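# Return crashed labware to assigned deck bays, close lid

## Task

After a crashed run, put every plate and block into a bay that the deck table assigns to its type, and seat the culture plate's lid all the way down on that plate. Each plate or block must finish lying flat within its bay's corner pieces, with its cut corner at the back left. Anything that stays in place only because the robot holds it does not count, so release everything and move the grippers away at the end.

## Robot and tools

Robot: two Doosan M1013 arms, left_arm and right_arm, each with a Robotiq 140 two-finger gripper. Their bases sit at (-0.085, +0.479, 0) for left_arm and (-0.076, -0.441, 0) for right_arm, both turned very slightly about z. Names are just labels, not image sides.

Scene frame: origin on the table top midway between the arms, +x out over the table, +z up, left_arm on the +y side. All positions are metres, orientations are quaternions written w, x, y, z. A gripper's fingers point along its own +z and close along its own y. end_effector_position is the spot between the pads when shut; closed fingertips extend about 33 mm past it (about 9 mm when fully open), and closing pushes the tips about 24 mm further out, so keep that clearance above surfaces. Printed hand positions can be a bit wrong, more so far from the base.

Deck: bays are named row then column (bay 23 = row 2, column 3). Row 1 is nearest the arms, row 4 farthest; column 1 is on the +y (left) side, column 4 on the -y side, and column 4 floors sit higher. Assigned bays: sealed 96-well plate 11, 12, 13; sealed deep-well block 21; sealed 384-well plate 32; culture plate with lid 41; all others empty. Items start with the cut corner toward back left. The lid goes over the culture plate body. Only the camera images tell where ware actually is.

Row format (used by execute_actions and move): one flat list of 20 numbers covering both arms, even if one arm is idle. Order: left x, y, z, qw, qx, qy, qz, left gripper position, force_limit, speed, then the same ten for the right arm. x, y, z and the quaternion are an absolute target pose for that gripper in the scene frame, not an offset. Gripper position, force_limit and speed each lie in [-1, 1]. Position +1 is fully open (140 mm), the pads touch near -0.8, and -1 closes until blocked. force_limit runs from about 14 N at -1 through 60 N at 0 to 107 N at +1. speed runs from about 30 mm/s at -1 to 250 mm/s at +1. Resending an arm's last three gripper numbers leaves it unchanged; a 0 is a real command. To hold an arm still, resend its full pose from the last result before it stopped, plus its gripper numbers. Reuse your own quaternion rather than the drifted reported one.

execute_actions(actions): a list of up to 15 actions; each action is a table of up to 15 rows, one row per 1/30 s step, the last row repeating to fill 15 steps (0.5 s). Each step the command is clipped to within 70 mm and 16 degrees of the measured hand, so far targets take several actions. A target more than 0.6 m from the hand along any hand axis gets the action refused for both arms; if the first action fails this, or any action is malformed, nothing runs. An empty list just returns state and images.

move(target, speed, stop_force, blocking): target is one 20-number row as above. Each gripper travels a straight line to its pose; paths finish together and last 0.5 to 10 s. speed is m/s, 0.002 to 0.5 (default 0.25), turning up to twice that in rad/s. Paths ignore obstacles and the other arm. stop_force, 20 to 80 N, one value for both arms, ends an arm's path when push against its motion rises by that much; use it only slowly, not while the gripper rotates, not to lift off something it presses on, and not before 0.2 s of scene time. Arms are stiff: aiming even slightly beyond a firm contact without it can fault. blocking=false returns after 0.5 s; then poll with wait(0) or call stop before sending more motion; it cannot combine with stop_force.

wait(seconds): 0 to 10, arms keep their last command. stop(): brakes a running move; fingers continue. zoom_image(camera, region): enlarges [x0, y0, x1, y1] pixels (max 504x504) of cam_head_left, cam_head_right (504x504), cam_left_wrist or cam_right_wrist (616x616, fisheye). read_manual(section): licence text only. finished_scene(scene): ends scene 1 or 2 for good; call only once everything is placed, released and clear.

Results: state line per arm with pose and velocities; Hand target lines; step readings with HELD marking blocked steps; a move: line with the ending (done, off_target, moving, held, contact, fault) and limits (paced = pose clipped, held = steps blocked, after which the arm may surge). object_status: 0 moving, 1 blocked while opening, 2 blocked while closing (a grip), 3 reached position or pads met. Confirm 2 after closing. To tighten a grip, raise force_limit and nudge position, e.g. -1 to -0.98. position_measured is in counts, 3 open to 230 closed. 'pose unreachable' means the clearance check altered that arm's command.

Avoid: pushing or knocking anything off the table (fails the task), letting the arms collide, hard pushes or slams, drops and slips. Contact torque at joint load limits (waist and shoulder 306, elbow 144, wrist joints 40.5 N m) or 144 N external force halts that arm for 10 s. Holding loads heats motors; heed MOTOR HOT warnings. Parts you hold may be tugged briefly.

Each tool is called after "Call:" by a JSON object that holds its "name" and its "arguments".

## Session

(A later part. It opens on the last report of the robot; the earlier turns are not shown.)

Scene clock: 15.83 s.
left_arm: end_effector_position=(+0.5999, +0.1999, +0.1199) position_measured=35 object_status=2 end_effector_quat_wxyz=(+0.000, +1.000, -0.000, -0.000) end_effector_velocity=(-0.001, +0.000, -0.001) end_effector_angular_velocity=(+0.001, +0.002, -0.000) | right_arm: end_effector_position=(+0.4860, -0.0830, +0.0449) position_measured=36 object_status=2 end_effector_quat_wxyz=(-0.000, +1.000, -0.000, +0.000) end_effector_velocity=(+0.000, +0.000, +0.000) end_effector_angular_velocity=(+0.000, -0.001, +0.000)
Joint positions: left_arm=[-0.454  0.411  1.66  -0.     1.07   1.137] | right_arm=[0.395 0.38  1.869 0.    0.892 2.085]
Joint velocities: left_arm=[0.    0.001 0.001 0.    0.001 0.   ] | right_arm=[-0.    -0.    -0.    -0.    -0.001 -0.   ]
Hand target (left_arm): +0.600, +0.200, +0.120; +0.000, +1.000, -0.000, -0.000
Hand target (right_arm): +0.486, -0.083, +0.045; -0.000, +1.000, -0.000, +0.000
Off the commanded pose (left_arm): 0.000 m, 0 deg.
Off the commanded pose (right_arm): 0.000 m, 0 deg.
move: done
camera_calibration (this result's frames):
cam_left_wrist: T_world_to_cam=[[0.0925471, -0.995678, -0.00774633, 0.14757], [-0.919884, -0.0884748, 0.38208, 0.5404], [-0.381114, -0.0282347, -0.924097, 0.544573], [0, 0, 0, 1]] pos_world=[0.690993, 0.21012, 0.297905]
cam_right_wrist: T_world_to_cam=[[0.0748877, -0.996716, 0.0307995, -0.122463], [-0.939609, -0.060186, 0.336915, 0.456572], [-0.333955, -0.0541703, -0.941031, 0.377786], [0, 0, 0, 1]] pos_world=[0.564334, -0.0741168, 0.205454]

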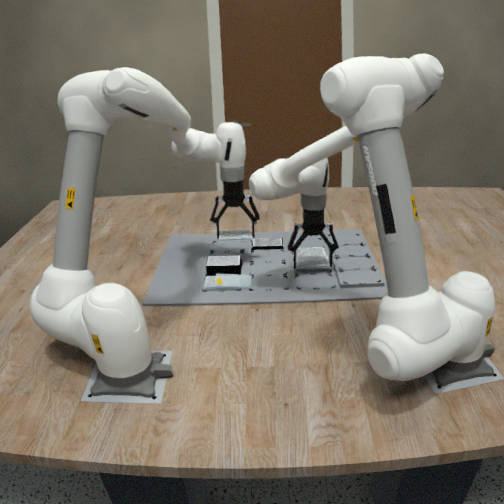

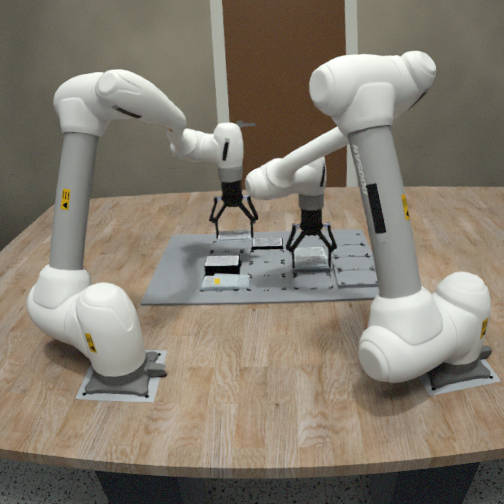

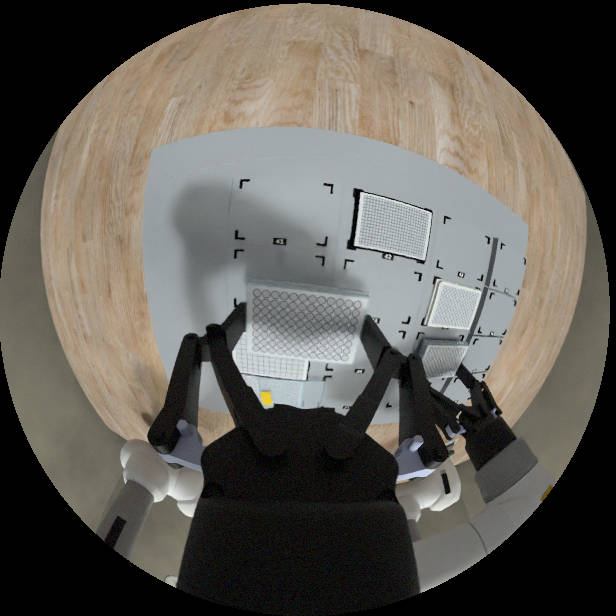

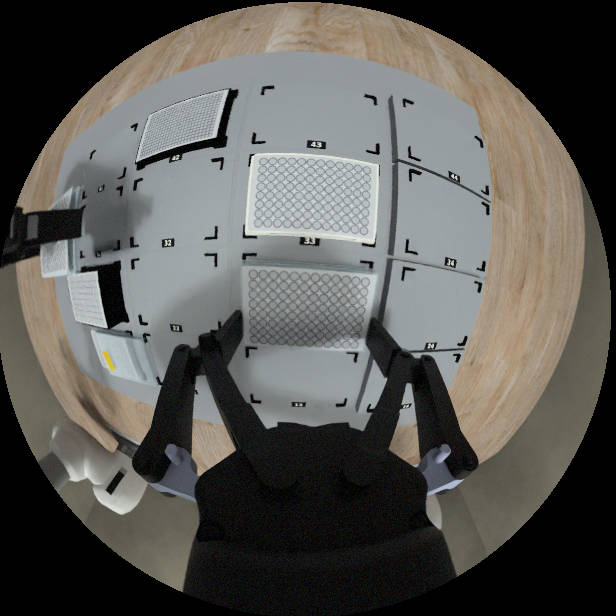

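Call:
{"name": "move", "arguments": {"target": [0.60,0.2,0.12,0,1,0,0,-1,0,-0.5,0.485,-0.083,0.036,0,1,0,0,-1,0.3,-0.5], "speed": 0.02}}

Call:
{"name": "zoom_image", "arguments": {"camera": "cam_right_wrist", "region": [220,230,400,370]}}

Scene clock: 16.80 s.
left_arm: end_effector_position=(+0.6000, +0.2000, +0.1200) position_measured=35 object_status=2 end_effector_quat_wxyz=(-0.000, +1.000, +0.000, -0.000) end_effector_velocity=(+0.000, -0.000, +0.001) end_effector_angular_velocity=(+0.000, -0.001, -0.002) | right_arm: end_effector_position=(+0.4850, -0.0830, +0.0360) position_measured=36 object_status=2 end_effector_quat_wxyz=(-0.000, +1.000, -0.000, -0.000) end_effector_velocity=(-0.000, -0.001, +0.000) end_effector_angular_velocity=(-0.002, +0.000, -0.001)
Joint positions: left_arm=[-0.454  0.411  1.66   0.     1.07   1.137] | right_arm=[0.396 0.388 1.877 0.    0.876 2.086]
Joint velocities: left_arm=[-0.    -0.001  0.     0.001 -0.     0.001] | right_arm=[ 0.    -0.     0.    -0.002  0.001  0.002]
Hand target (left_arm): +0.600, +0.200, +0.120; -0.000, +1.000, +0.000, +0.000
Hand target (right_arm): +0.485, -0.083, +0.036; -0.000, +1.000, +0.000, -0.000
Off the commanded pose (left_arm): 0.000 m, 0 deg.
Off the commanded pose (right_arm): 0.000 m, 0 deg.
move: done
camera_calibration (this result's frames):
cam_left_wrist: T_world_to_cam=[[0.0926438, -0.995669, -0.00782157, 0.147606], [-0.919881, -0.0885933, 0.382061, 0.54048], [-0.381099, -0.0282006, -0.924104, 0.544696], [0, 0, 0, 1]] pos_world=[0.691085, 0.21021, 0.298014]
cam_right_wrist: T_world_to_cam=[[0.0749167, -0.996709, 0.0309639, -0.122121], [-0.939579, -0.060153, 0.337006, 0.458606], [-0.334035, -0.0543404, -0.940993, 0.369041], [0, 0, 0, 1]] pos_world=[0.563318, -0.0740791, 0.196493]

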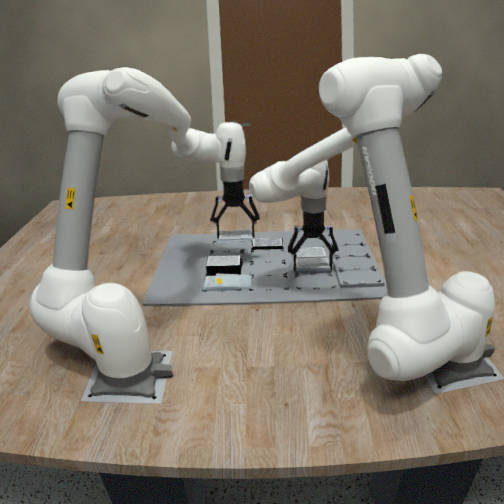

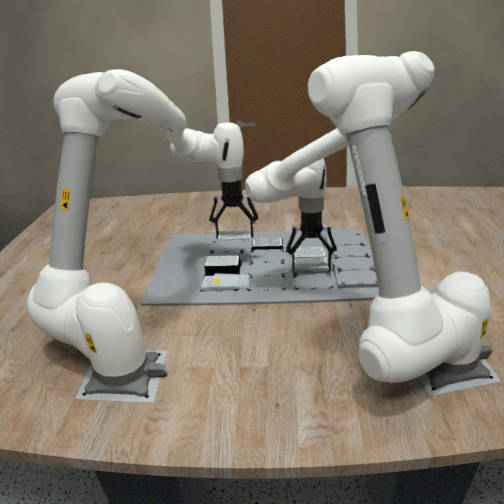

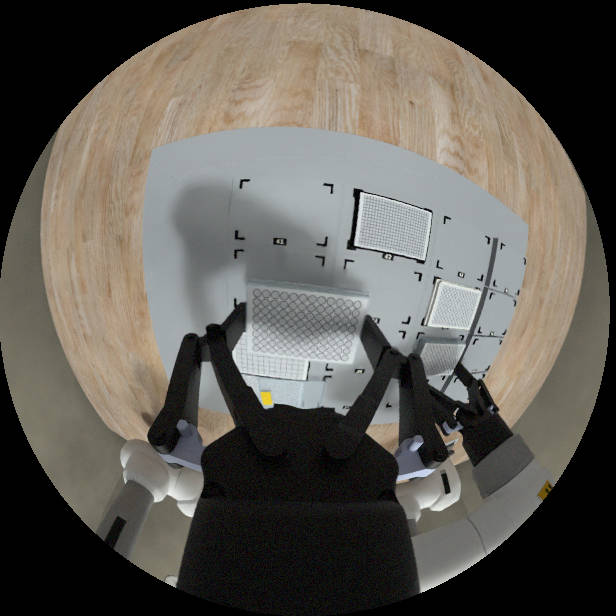

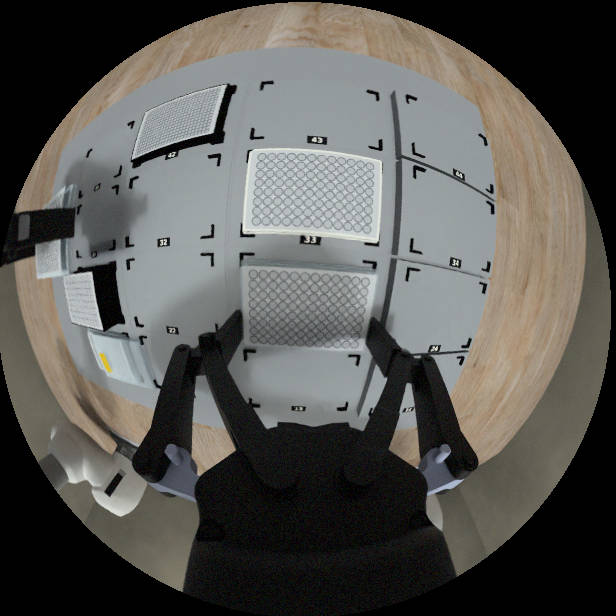

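Region (220, 230, 400, 370) of cam_right_wrist's 616x616 image, scaled by 2.800, with more detail than that image has.

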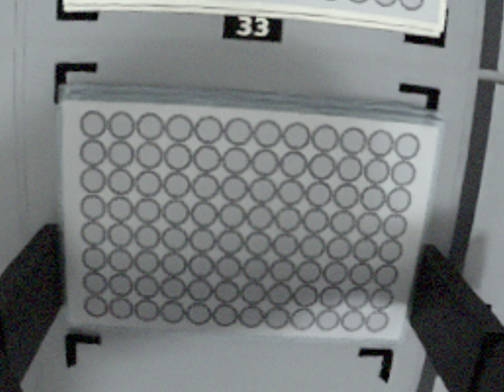

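Call:
{"name": "move", "arguments": {"target": [0.60,0.2,0.12,0,1,0,0,-1,0,-0.5,0.4875,-0.0823,0.032,0,1,0,0,-1,0.3,-0.5], "speed": 0.01}}

Call:
{"name": "zoom_image", "arguments": {"camera": "cam_right_wrist", "region": [220,230,400,370]}}

Scene clock: 18.00 s.
left_arm: end_effector_position=(+0.6000, +0.2000, +0.1200) position_measured=35 object_status=2 end_effector_quat_wxyz=(-0.000, +1.000, +0.000, -0.000) end_effector_velocity=(-0.000, -0.000, +0.000) end_effector_angular_velocity=(-0.001, +0.001, -0.000) | right_arm: end_effector_position=(+0.4875, -0.0823, +0.0320) position_measured=36 object_status=2 end_effector_quat_wxyz=(-0.000, +1.000, +0.000, +0.000) end_effector_velocity=(-0.000, +0.000, -0.000) end_effector_angular_velocity=(-0.000, +0.001, -0.001)
Joint positions: left_arm=[-0.454  0.411  1.66   0.     1.07   1.137] | right_arm=[0.395 0.396 1.874 0.    0.871 2.085]
Joint velocities: left_arm=[-0.    -0.    -0.    -0.001  0.     0.001] | right_arm=[0.    0.    0.    0.    0.    0.001]
Hand target (left_arm): +0.600, +0.200, +0.120; -0.000, +1.000, +0.000, +0.000
Hand target (right_arm): +0.487, -0.082, +0.032; -0.000, +1.000, +0.000, -0.000
Off the commanded pose (left_arm): 0.000 m, 0 deg.
Off the commanded pose (right_arm): 0.000 m, 0 deg.
move: done
camera_calibration (this result's frames):
cam_left_wrist: T_world_to_cam=[[0.0926859, -0.995665, -0.00780031, 0.147604], [-0.919892, -0.0886251, 0.382027, 0.540499], [-0.381062, -0.0282331, -0.924118, 0.544717], [0, 0, 0, 1]] pos_world=[0.691091, 0.210245, 0.298049]
cam_right_wrist: T_world_to_cam=[[0.0749413, -0.996706, 0.0309965, -0.121514], [-0.939591, -0.0601676, 0.336969, 0.462363], [-0.333994, -0.0543769, -0.941006, 0.366143], [0, 0, 0, 1]] pos_world=[0.565828, -0.0733851, 0.192507]

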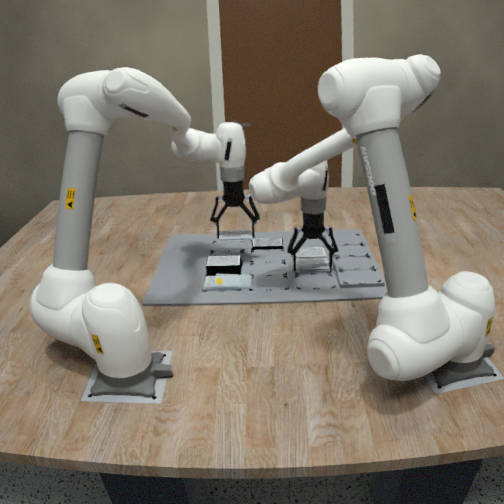

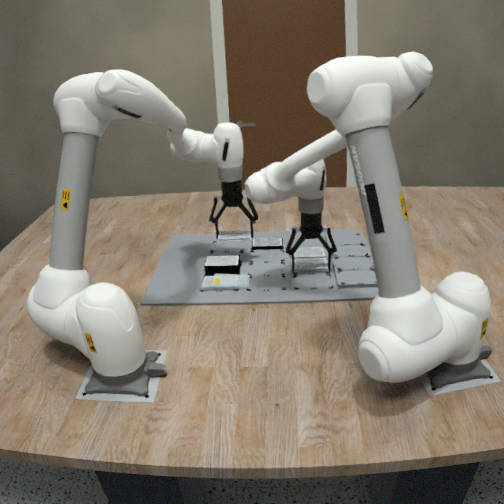

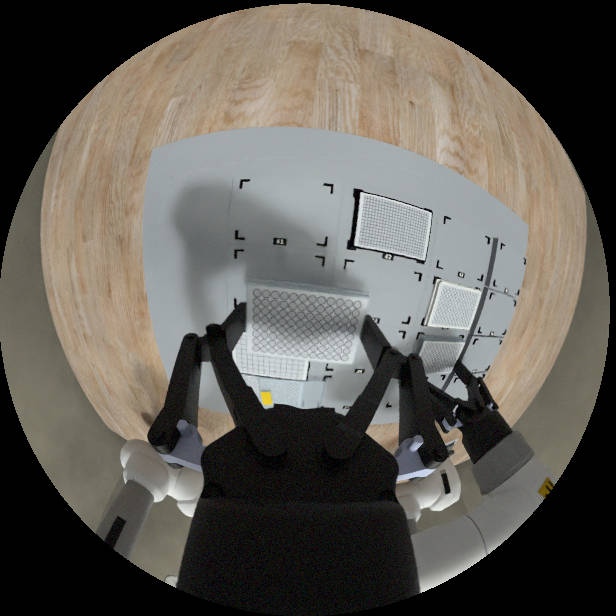

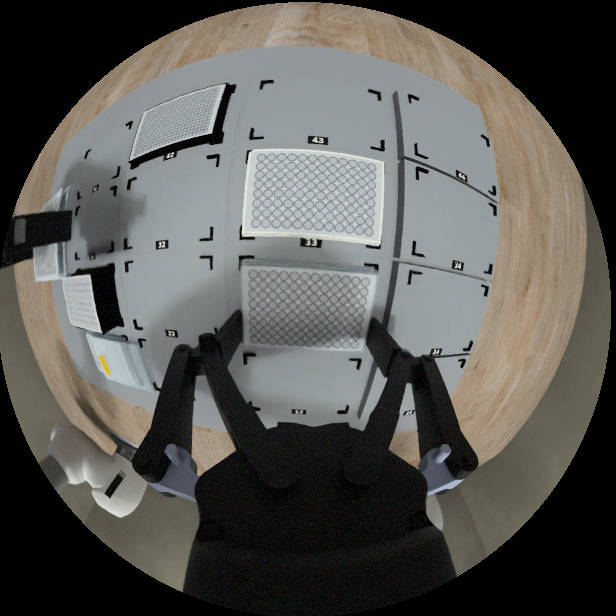

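Region (220, 230, 400, 370) of cam_right_wrist's 616x616 image, scaled by 2.800, with more detail than that image has.

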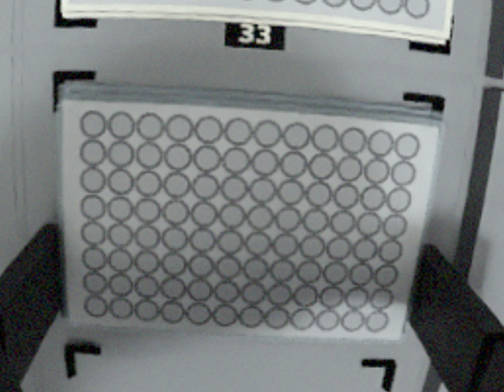

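Good; back off 0.5 mm and descend.

Call:
{"name": "move", "arguments": {"target": [0.60,0.2,0.12,0,1,0,0,-1,0,-0.5,0.487,-0.0823,0.023,0,1,0,0,-1,0.3,-0.5], "speed": 0.005, "stop_force": 20}}

Call:
{"name": "zoom_image", "arguments": {"camera": "cam_right_wrist", "region": [220,230,400,370]}}

Scene clock: 18.97 s.
left_arm: end_effector_position=(+0.6000, +0.2000, +0.1200) position_measured=35 object_status=2 end_effector_quat_wxyz=(-0.000, +1.000, +0.000, -0.000) end_effector_velocity=(-0.001, -0.000, -0.001) end_effector_angular_velocity=(+0.000, +0.001, -0.001) | right_arm: end_effector_position=(+0.4874, -0.0824, +0.0298) position_measured=36 object_status=2 end_effector_quat_wxyz=(+0.000, +1.000, +0.000, -0.000) end_effector_velocity=(+0.000, -0.000, +0.001) end_effector_angular_velocity=(-0.000, +0.000, -0.000)
Joint positions: left_arm=[-0.454  0.411  1.66   0.     1.07   1.137] | right_arm=[0.395 0.398 1.876 0.    0.867 2.085]
Joint velocities: left_arm=[-0.001  0.001  0.001 -0.001  0.     0.001] | right_arm=[-0.    -0.    -0.001 -0.     0.002  0.   ]
Hand target (left_arm): +0.600, +0.200, +0.120; -0.000, +1.000, +0.000, +0.000
Hand target (right_arm): +0.487, -0.082, +0.030; -0.000, +1.000, +0.000, +0.000
Off the commanded pose (left_arm): 0.000 m, 0 deg.
Off the commanded pose (right_arm): 0.007 m, 0 deg.
move: contact (right_arm)
camera_calibration (this result's frames):
cam_left_wrist: T_world_to_cam=[[0.0926044, -0.995672, -0.0077936, 0.147654], [-0.919904, -0.0885476, 0.382016, 0.540489], [-0.381053, -0.028207, -0.924123, 0.544716], [0, 0, 0, 1]] pos_world=[0.69109, 0.210239, 0.29806]
cam_right_wrist: T_world_to_cam=[[0.074943, -0.996706, 0.0310091, -0.121497], [-0.939583, -0.0601635, 0.336994, 0.463013], [-0.334018, -0.0543909, -0.940996, 0.364006], [0, 0, 0, 1]] pos_world=[0.565729, -0.0734421, 0.190263]

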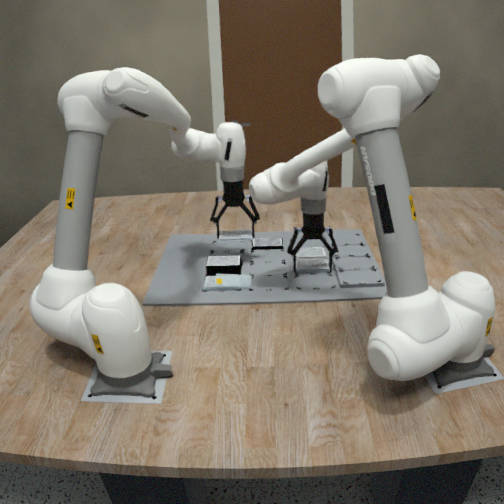

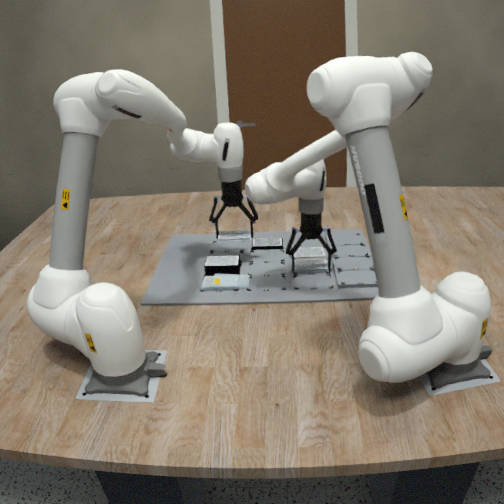

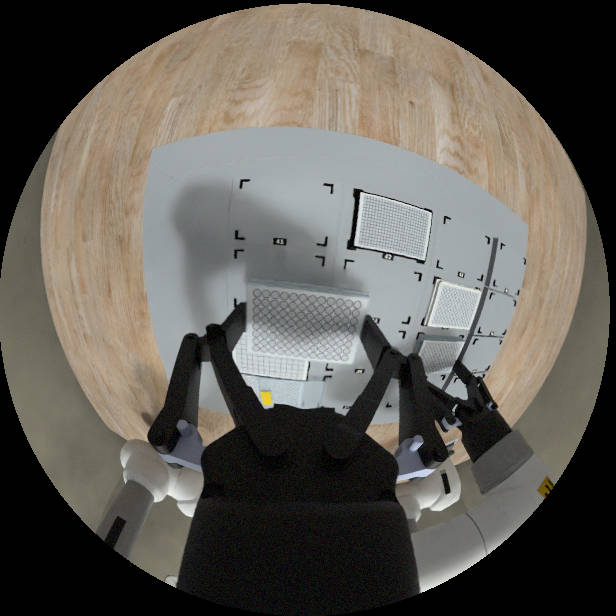

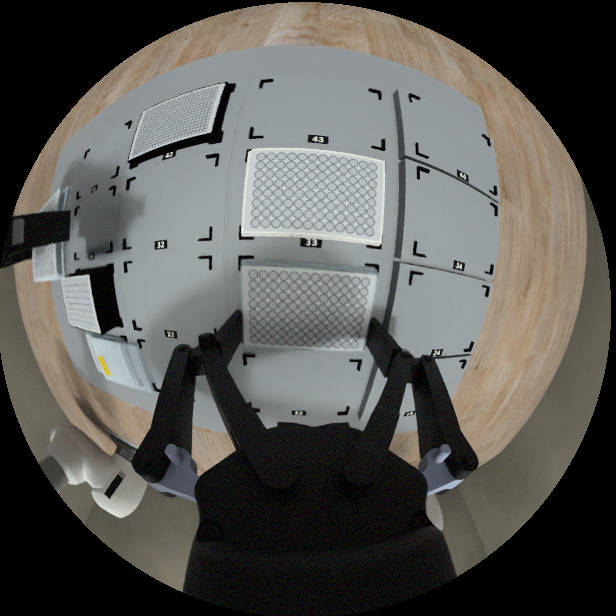

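Region (220, 230, 400, 370) of cam_right_wrist's 616x616 image, scaled by 2.800, with more detail than that image has.

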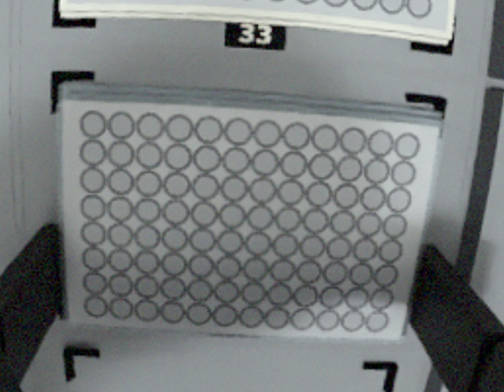

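Call:
{"name": "move", "arguments": {"target": [0.60,0.2,0.12,0,1,0,0,-1,0,-0.5,0.4874,-0.0824,0.030,0,1,0,0,1,0.3,-0.8]}}

Call:
{"name": "move", "arguments": {"target": [0.60,0.2,0.12,0,1,0,0,-1,0,-0.5,0.45,-0.0824,0.08,0,1,0,0,-0.2,0.3,0], "speed": 0.05}}

Call:
{"name": "zoom_image", "arguments": {"camera": "cam_right_wrist", "region": [200,140,420,340]}}

Call:
{"name": "zoom_image", "arguments": {"camera": "cam_head_left", "region": [260,220,380,300]}}

Scene clock: 22.53 s.
left_arm: end_effector_position=(+0.6000, +0.2000, +0.1200) position_measured=35 object_status=2 end_effector_quat_wxyz=(-0.000, +1.000, -0.000, +0.000) end_effector_velocity=(+0.000, +0.000, +0.000) end_effector_angular_velocity=(-0.000, +0.001, +0.001) | right_arm: end_effector_position=(+0.4874, -0.0824, +0.0300) position_measured=3 object_status=3 end_effector_quat_wxyz=(+0.000, +1.000, +0.000, +0.000) end_effector_velocity=(+0.000, +0.000, -0.000) end_effector_angular_velocity=(+0.000, -0.001, -0.000)
Joint positions: left_arm=[-0.454  0.411  1.66   0.     1.07   1.137] | right_arm=[ 0.395  0.398  1.876 -0.     0.868  2.085]
Joint velocities: left_arm=[ 0.     0.001 -0.001 -0.     0.001 -0.001] | right_arm=[ 0.     0.     0.    -0.    -0.001  0.   ]
Hand target (left_arm): +0.600, +0.200, +0.120; -0.000, +1.000, -0.000, -0.000
Hand target (right_arm): +0.487, -0.082, +0.030; +0.000, +1.000, -0.000, +0.000
Off the commanded pose (left_arm): 0.000 m, 0 deg.
Off the commanded pose (right_arm): 0.000 m, 0 deg.
move: done
camera_calibration (this result's frames):
cam_left_wrist: T_world_to_cam=[[0.0925916, -0.995674, -0.00779285, 0.147662], [-0.919905, -0.0885355, 0.382015, 0.540487], [-0.381052, -0.0282027, -0.924123, 0.544716], [0, 0, 0, 1]] pos_world=[0.69109, 0.210238, 0.298061]
cam_right_wrist: T_world_to_cam=[[0.0749549, -0.996705, 0.0310062, -0.121519], [-0.939596, -0.060178, 0.336954, 0.46293], [-0.333978, -0.0543896, -0.941011, 0.36422], [0, 0, 0, 1]] pos_world=[0.565717, -0.0734511, 0.190516]

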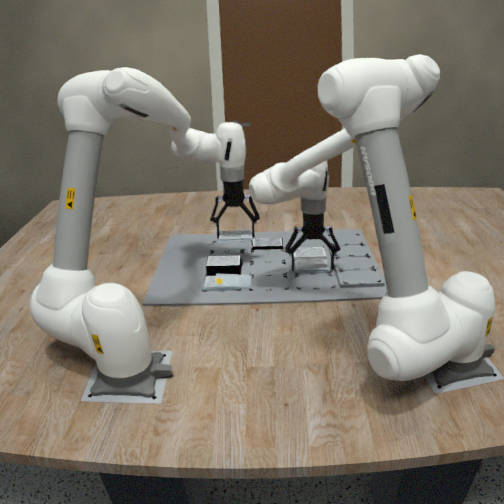

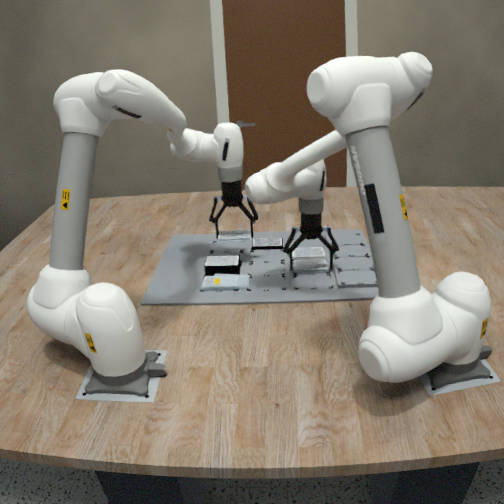

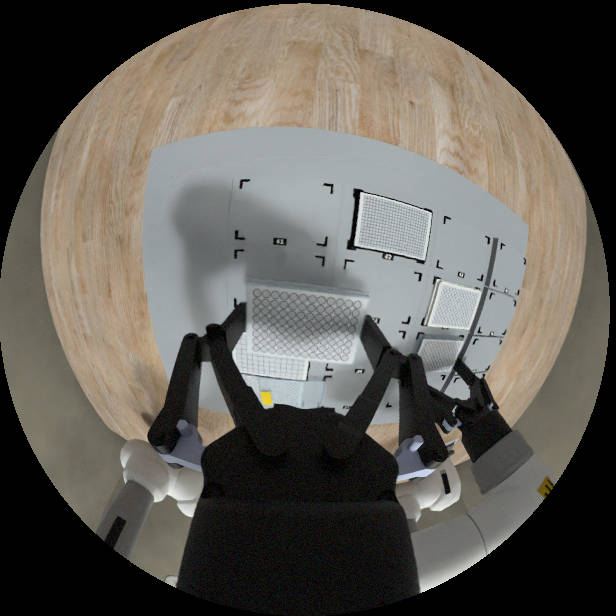

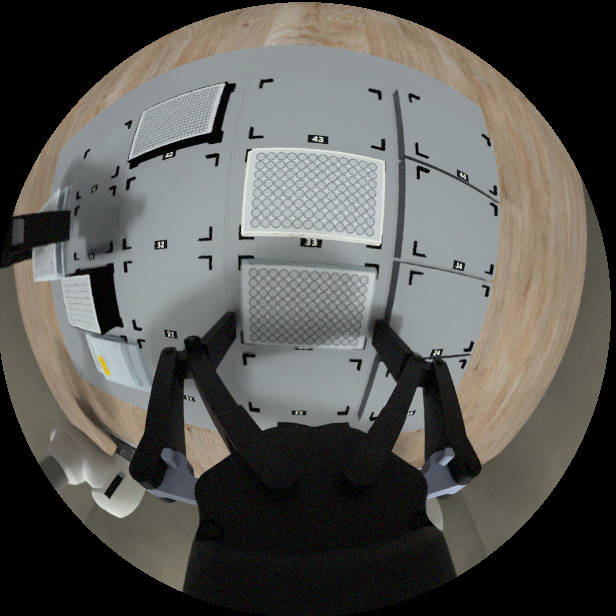

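Scene clock: 24.07 s.
left_arm: end_effector_position=(+0.6000, +0.2000, +0.1200) position_measured=35 object_status=2 end_effector_quat_wxyz=(-0.000, +1.000, -0.000, +0.000) end_effector_velocity=(-0.000, -0.000, +0.001) end_effector_angular_velocity=(-0.001, +0.000, -0.000) | right_arm: end_effector_position=(+0.4500, -0.0823, +0.0800) position_measured=42 object_status=2 end_effector_quat_wxyz=(+0.000, +1.000, -0.000, -0.000) end_effector_velocity=(+0.000, +0.000, -0.000) end_effector_angular_velocity=(+0.000, -0.001, +0.001)
Joint positions: left_arm=[-0.454  0.411  1.66   0.     1.07   1.137] | right_arm=[ 0.424  0.304  1.902 -0.     0.936  2.114]
Joint velocities: left_arm=[-0.    -0.001 -0.    -0.001  0.     0.001] | right_arm=[ 0.     0.    -0.    -0.    -0.001 -0.   ]
Hand target (left_arm): +0.600, +0.200, +0.120; -0.000, +1.000, +0.000, -0.000
Hand target (right_arm): +0.450, -0.082, +0.080; -0.000, +1.000, -0.000, +0.000
Off the commanded pose (left_arm): 0.000 m, 0 deg.
Off the commanded pose (right_arm): 0.000 m, 0 deg.
move: done
camera_calibration (this result's frames):
cam_left_wrist: T_world_to_cam=[[0.0925916, -0.995674, -0.00779283, 0.147662], [-0.919905, -0.0885355, 0.382015, 0.540487], [-0.381052, -0.0282027, -0.924123, 0.544716], [0, 0, 0, 1]] pos_world=[0.69109, 0.210238, 0.298061]
cam_right_wrist: T_world_to_cam=[[0.0749181, -0.996707, 0.0310286, -0.120215], [-0.93959, -0.0601344, 0.336979, 0.410943], [-0.334003, -0.0544, -0.941001, 0.398829], [0, 0, 0, 1]] pos_world=[0.528334, -0.0734112, 0.240549]

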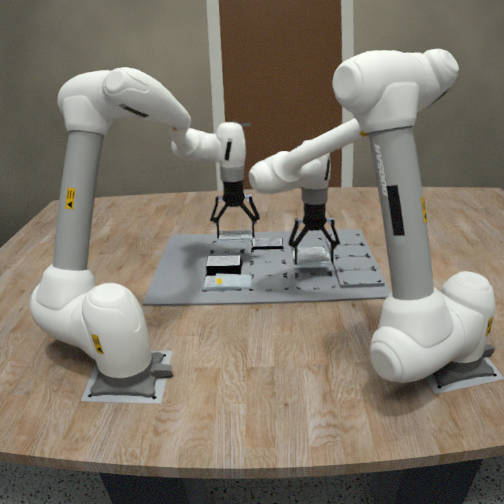

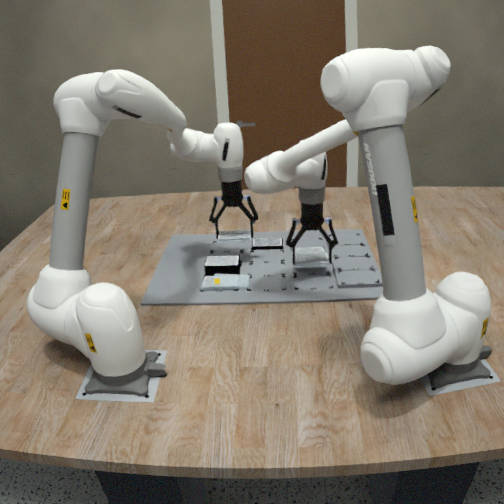

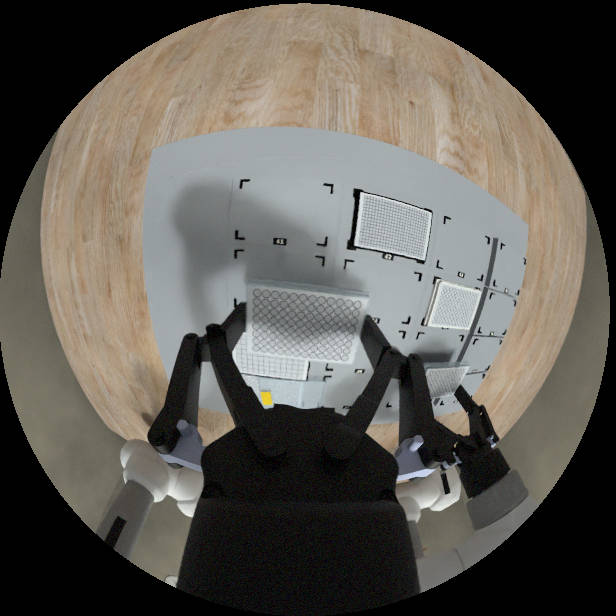

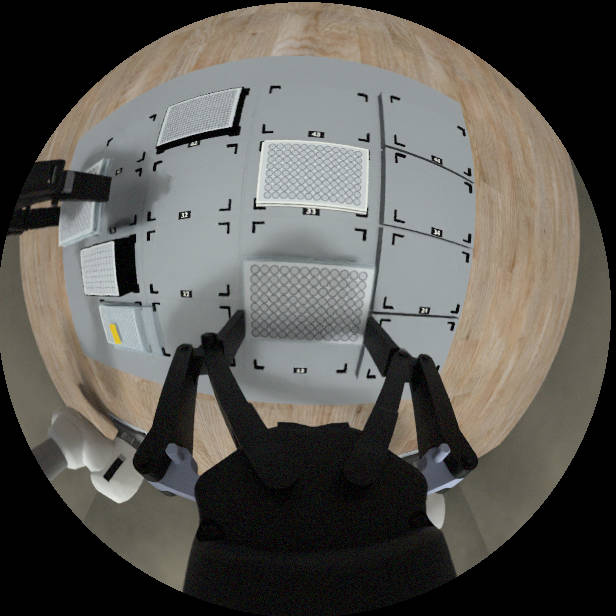

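Region (200, 140, 420, 340) of cam_right_wrist's 616x616 image, scaled by 2.291, with more detail than that image has; it fills the top 458 rows of this view, and the rest is white.

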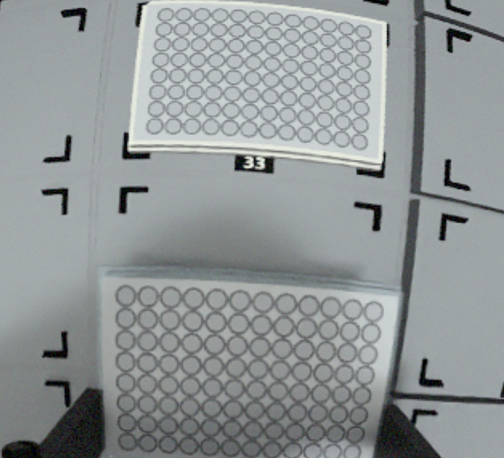

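Region (260, 220, 380, 300) of cam_head_left's 504x504 image, scaled by 4.200, with more detail than that image has.

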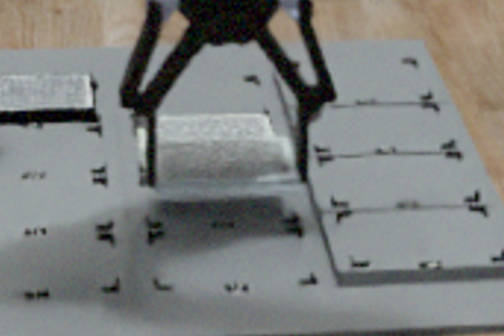

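Call:
{"name": "move", "arguments": {"target": [0.60,0.2,0.12,0,1,0,0,-1,0,-0.5,0.483,-0.0824,0.044,0,1,0,0,-0.2,0.3,0], "speed": 0.03}}

Call:
{"name": "zoom_image", "arguments": {"camera": "cam_right_wrist", "region": [220,230,400,370]}}

Scene clock: 26.10 s.
left_arm: end_effector_position=(+0.6000, +0.2000, +0.1200) position_measured=35 object_status=2 end_effector_quat_wxyz=(+0.000, +1.000, +0.000, +0.000) end_effector_velocity=(+0.001, +0.000, +0.000) end_effector_angular_velocity=(-0.001, -0.002, +0.000) | right_arm: end_effector_position=(+0.4830, -0.0825, +0.0440) position_measured=42 object_status=2 end_effector_quat_wxyz=(+0.000, +1.000, +0.000, +0.000) end_effector_velocity=(+0.000, +0.000, -0.000) end_effector_angular_velocity=(+0.000, -0.000, -0.000)
Joint positions: left_arm=[-0.454  0.411  1.66   0.     1.07   1.137] | right_arm=[ 0.398  0.378  1.874 -0.     0.889  2.088]
Joint velocities: left_arm=[ 0.001 -0.     0.    -0.    -0.002  0.   ] | right_arm=[-0.     0.    -0.     0.    -0.001 -0.   ]
Hand target (left_arm): +0.600, +0.200, +0.120; -0.000, +1.000, +0.000, -0.000
Hand target (right_arm): +0.483, -0.082, +0.044; +0.000, +1.000, +0.000, -0.000
Off the commanded pose (left_arm): 0.000 m, 0 deg.
Off the commanded pose (right_arm): 0.000 m, 0 deg.
move: done
camera_calibration (this result's frames):
cam_left_wrist: T_world_to_cam=[[0.0925918, -0.995674, -0.00779274, 0.147662], [-0.919905, -0.0885357, 0.382015, 0.540487], [-0.381052, -0.0282029, -0.924123, 0.544716], [0, 0, 0, 1]] pos_world=[0.69109, 0.210238, 0.298061]
cam_right_wrist: T_world_to_cam=[[0.0749734, -0.996703, 0.0310198, -0.121741], [-0.939592, -0.0601903, 0.336964, 0.454088], [-0.333986, -0.0544093, -0.941006, 0.375879], [0, 0, 0, 1]] pos_world=[0.561323, -0.0735563, 0.204469]

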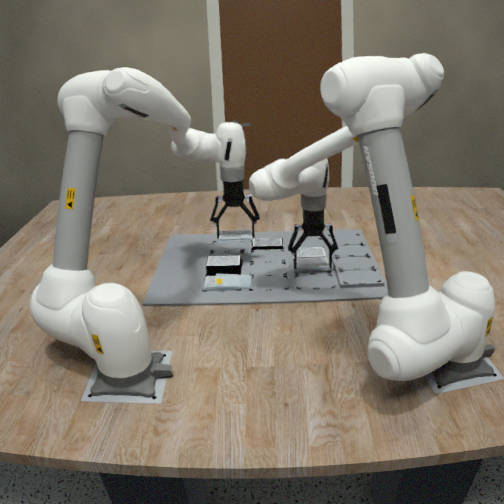

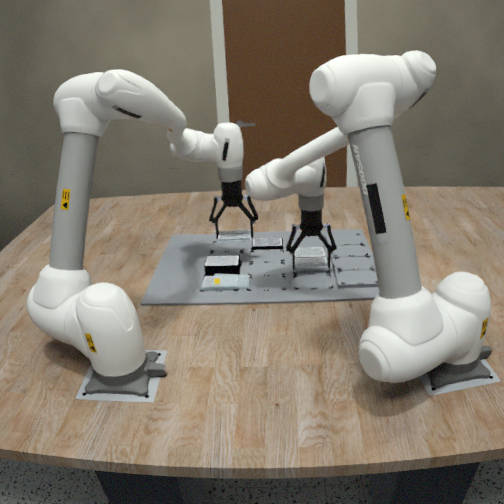

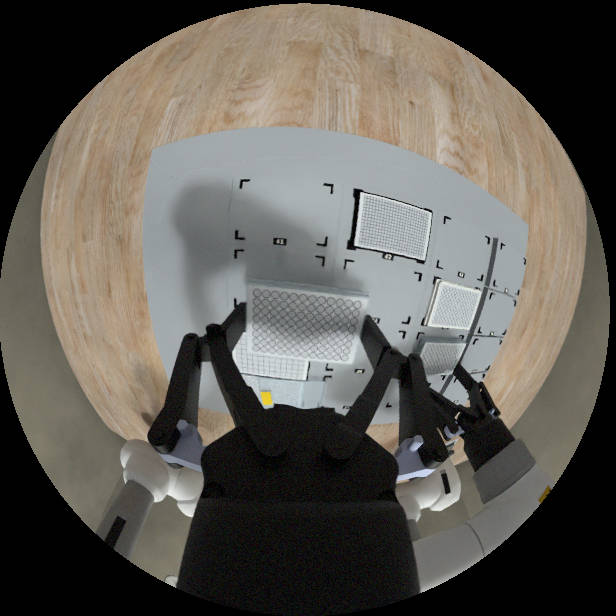

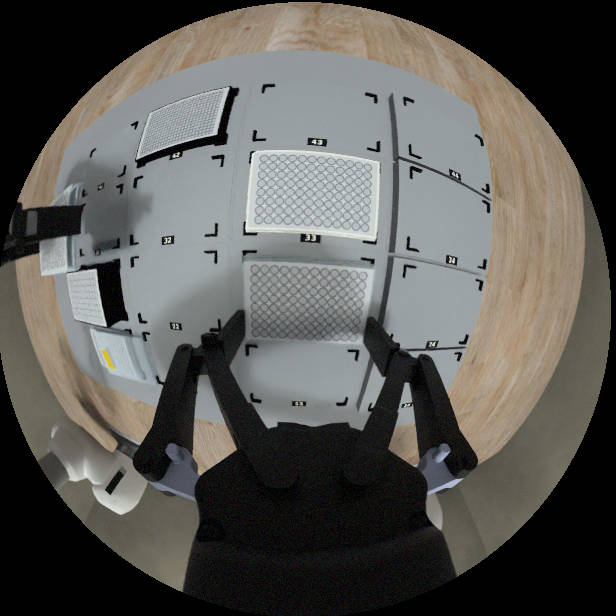

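Region (220, 230, 400, 370) of cam_right_wrist's 616x616 image, scaled by 2.800, with more detail than that image has.

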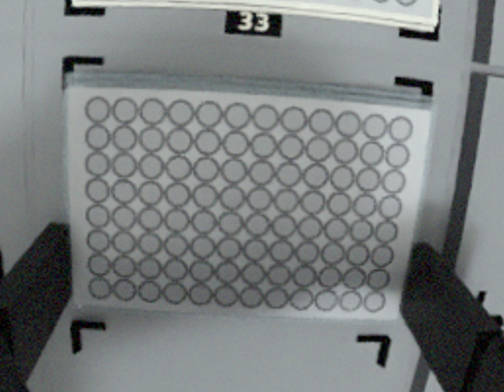

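Slight overlap at the back; shift −1.5 mm and descend.

Call:
{"name": "move", "arguments": {"target": [0.60,0.2,0.12,0,1,0,0,-1,0,-0.5,0.4815,-0.0824,0.042,0,1,0,0,-0.2,0.3,0], "speed": 0.01}}

Call:
{"name": "zoom_image", "arguments": {"camera": "cam_right_wrist", "region": [220,230,400,370]}}

Call:
{"name": "move", "arguments": {"target": [0.60,0.2,0.12,0,1,0,0,-1,0,-0.5,0.4815,-0.0824,0.028,0,1,0,0,-0.2,0.3,0], "speed": 0.005, "stop_force": 20}}

Call:
{"name": "zoom_image", "arguments": {"camera": "cam_right_wrist", "region": [220,230,400,370]}}

Scene clock: 27.10 s.
left_arm: end_effector_position=(+0.6000, +0.2000, +0.1201) position_measured=35 object_status=2 end_effector_quat_wxyz=(+0.000, +1.000, -0.000, +0.000) end_effector_velocity=(+0.000, -0.000, -0.001) end_effector_angular_velocity=(+0.000, +0.000, +0.001) | right_arm: end_effector_position=(+0.4815, -0.0824, +0.0420) position_measured=42 object_status=2 end_effector_quat_wxyz=(-0.000, +1.000, +0.000, -0.000) end_effector_velocity=(+0.000, -0.001, +0.000) end_effector_angular_velocity=(-0.000, +0.000, -0.000)
Joint positions: left_arm=[-0.454  0.411  1.66   0.     1.07   1.137] | right_arm=[0.399 0.379 1.878 0.    0.885 2.09 ]
Joint velocities: left_arm=[-0.     0.002 -0.001 -0.    -0.    -0.001] | right_arm=[-0.001 -0.    -0.    -0.     0.001  0.   ]
Hand target (left_arm): +0.600, +0.200, +0.120; -0.000, +1.000, +0.000, +0.000
Hand target (right_arm): +0.481, -0.082, +0.042; -0.000, +1.000, +0.000, -0.000
Off the commanded pose (left_arm): 0.000 m, 0 deg.
Off the commanded pose (right_arm): 0.000 m, 0 deg.
move: done
camera_calibration (this result's frames):
cam_left_wrist: T_world_to_cam=[[0.0925815, -0.995675, -0.0077667, 0.147662], [-0.919945, -0.0885191, 0.381922, 0.540524], [-0.380958, -0.028214, -0.924162, 0.544736], [0, 0, 0, 1]] pos_world=[0.691104, 0.210239, 0.298133]
cam_right_wrist: T_world_to_cam=[[0.0749419, -0.996706, 0.0309972, -0.121469], [-0.93959, -0.0601678, 0.336971, 0.45335], [-0.333996, -0.0543779, -0.941005, 0.373547], [0, 0, 0, 1]] pos_world=[0.559829, -0.073479, 0.202508]

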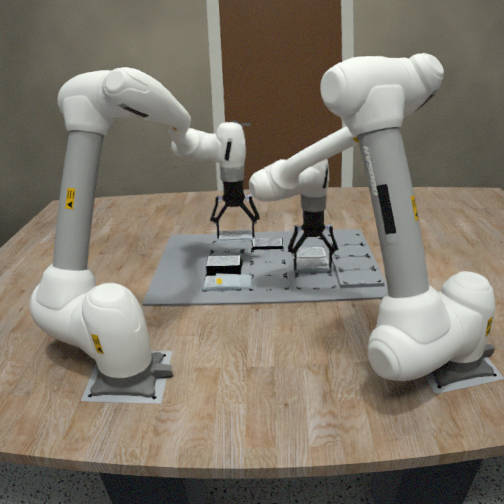

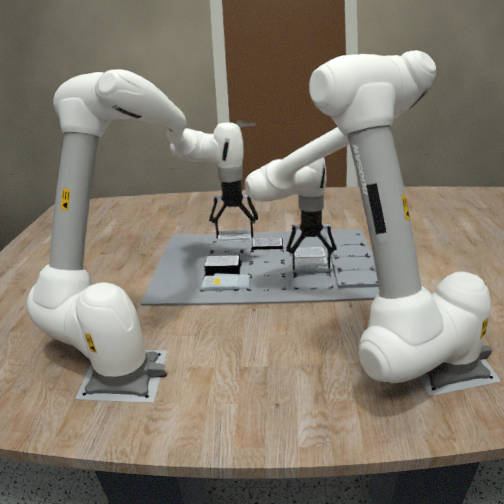

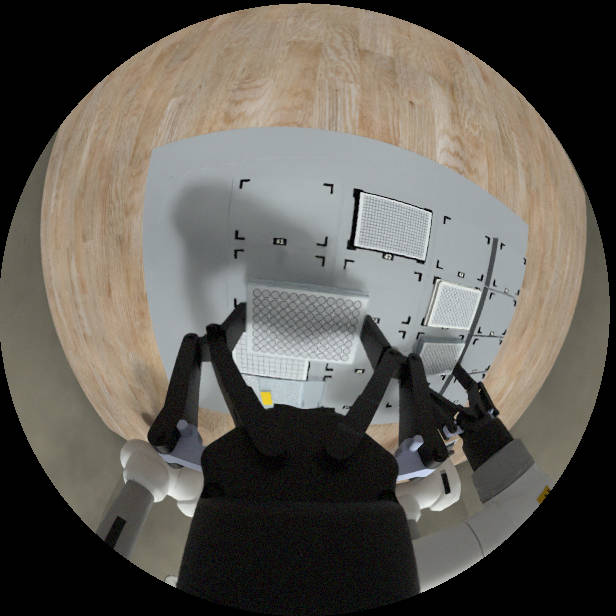

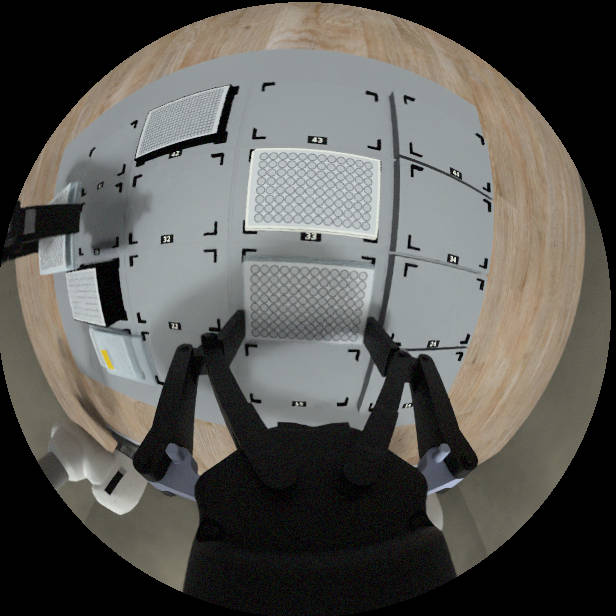

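Region (220, 230, 400, 370) of cam_right_wrist's 616x616 image, scaled by 2.800, with more detail than that image has.

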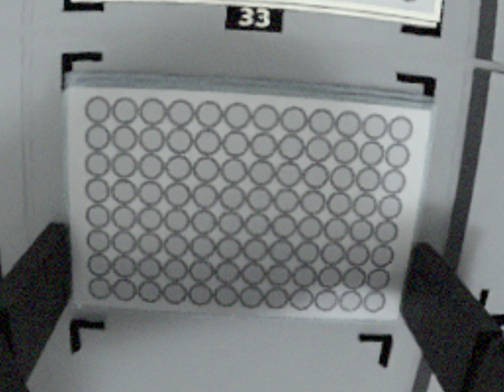

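Scene clock: 28.47 s.
left_arm: end_effector_position=(+0.6000, +0.2000, +0.1200) position_measured=35 object_status=2 end_effector_quat_wxyz=(-0.000, +1.000, -0.000, +0.000) end_effector_velocity=(-0.000, -0.000, +0.001) end_effector_angular_velocity=(+0.000, -0.001, -0.002) | right_arm: end_effector_position=(+0.4814, -0.0824, +0.0367) position_measured=42 object_status=2 end_effector_quat_wxyz=(-0.000, +1.000, -0.000, -0.000) end_effector_velocity=(+0.000, +0.000, +0.001) end_effector_angular_velocity=(-0.000, +0.000, -0.000)
Joint positions: left_arm=[-0.454  0.411  1.66   0.     1.07   1.137] | right_arm=[0.399 0.384 1.882 0.    0.876 2.09 ]
Joint velocities: left_arm=[-0.001 -0.001 -0.     0.     0.001  0.001] | right_arm=[-0.    -0.    -0.001 -0.     0.002  0.   ]
Hand target (left_arm): +0.600, +0.200, +0.120; -0.000, +1.000, +0.000, +0.000
Hand target (right_arm): +0.482, -0.082, +0.037; -0.000, +1.000, -0.000, +0.000
Off the commanded pose (left_arm): 0.000 m, 0 deg.
Off the commanded pose (right_arm): 0.009 m, 0 deg.
move: contact (right_arm)
camera_calibration (this result's frames):
cam_left_wrist: T_world_to_cam=[[0.0925813, -0.995675, -0.00779029, 0.147679], [-0.919929, -0.0885267, 0.38196, 0.540497], [-0.380998, -0.0281958, -0.924146, 0.544724], [0, 0, 0, 1]] pos_world=[0.691085, 0.210248, 0.298106]
cam_right_wrist: T_world_to_cam=[[0.0748919, -0.996712, 0.0309388, -0.121248], [-0.939554, -0.060134, 0.337078, 0.455052], [-0.334109, -0.0543131, -0.940968, 0.368619], [0, 0, 0, 1]] pos_world=[0.559786, -0.0734644, 0.197222]

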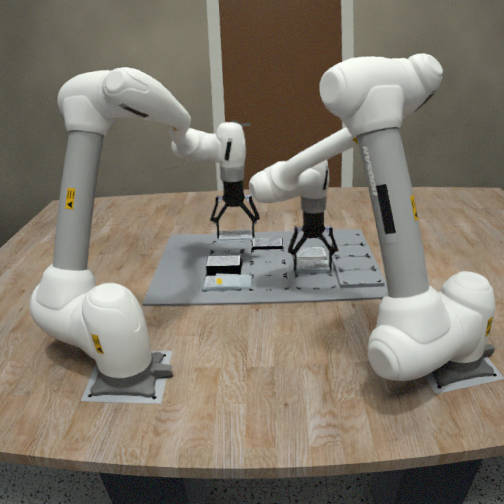

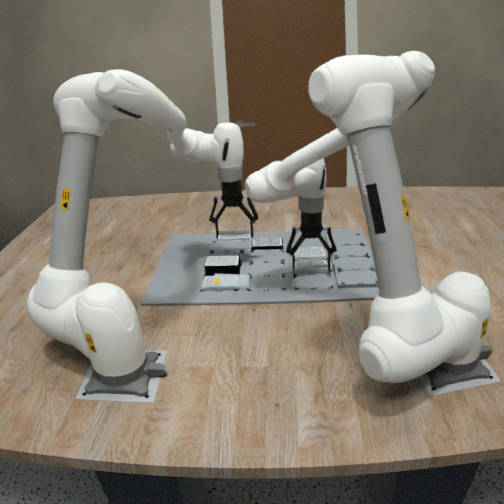

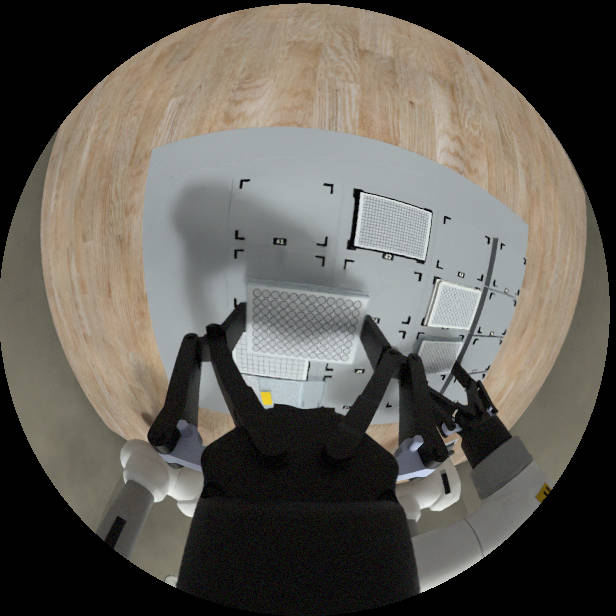

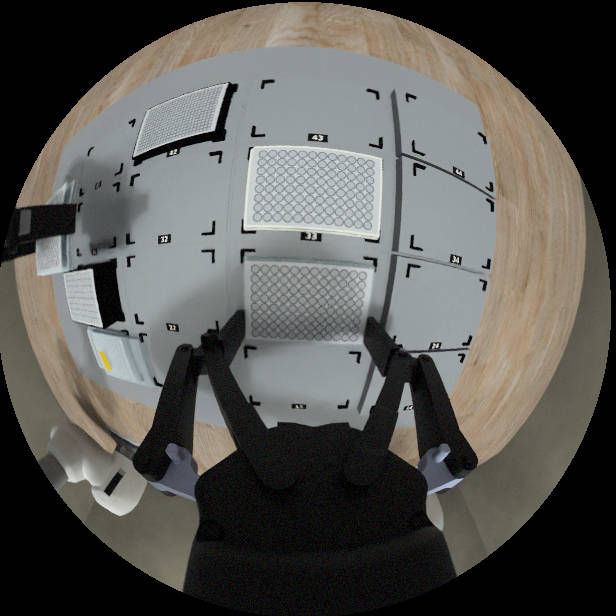

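Region (220, 230, 400, 370) of cam_right_wrist's 616x616 image, scaled by 2.800, with more detail than that image has.

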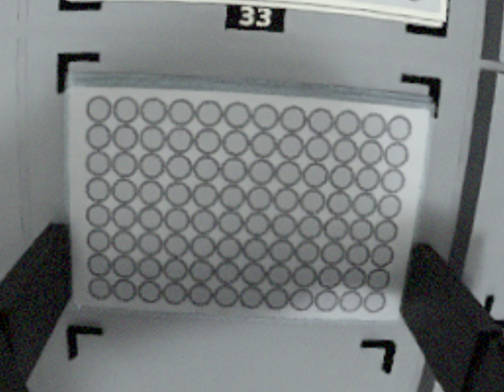

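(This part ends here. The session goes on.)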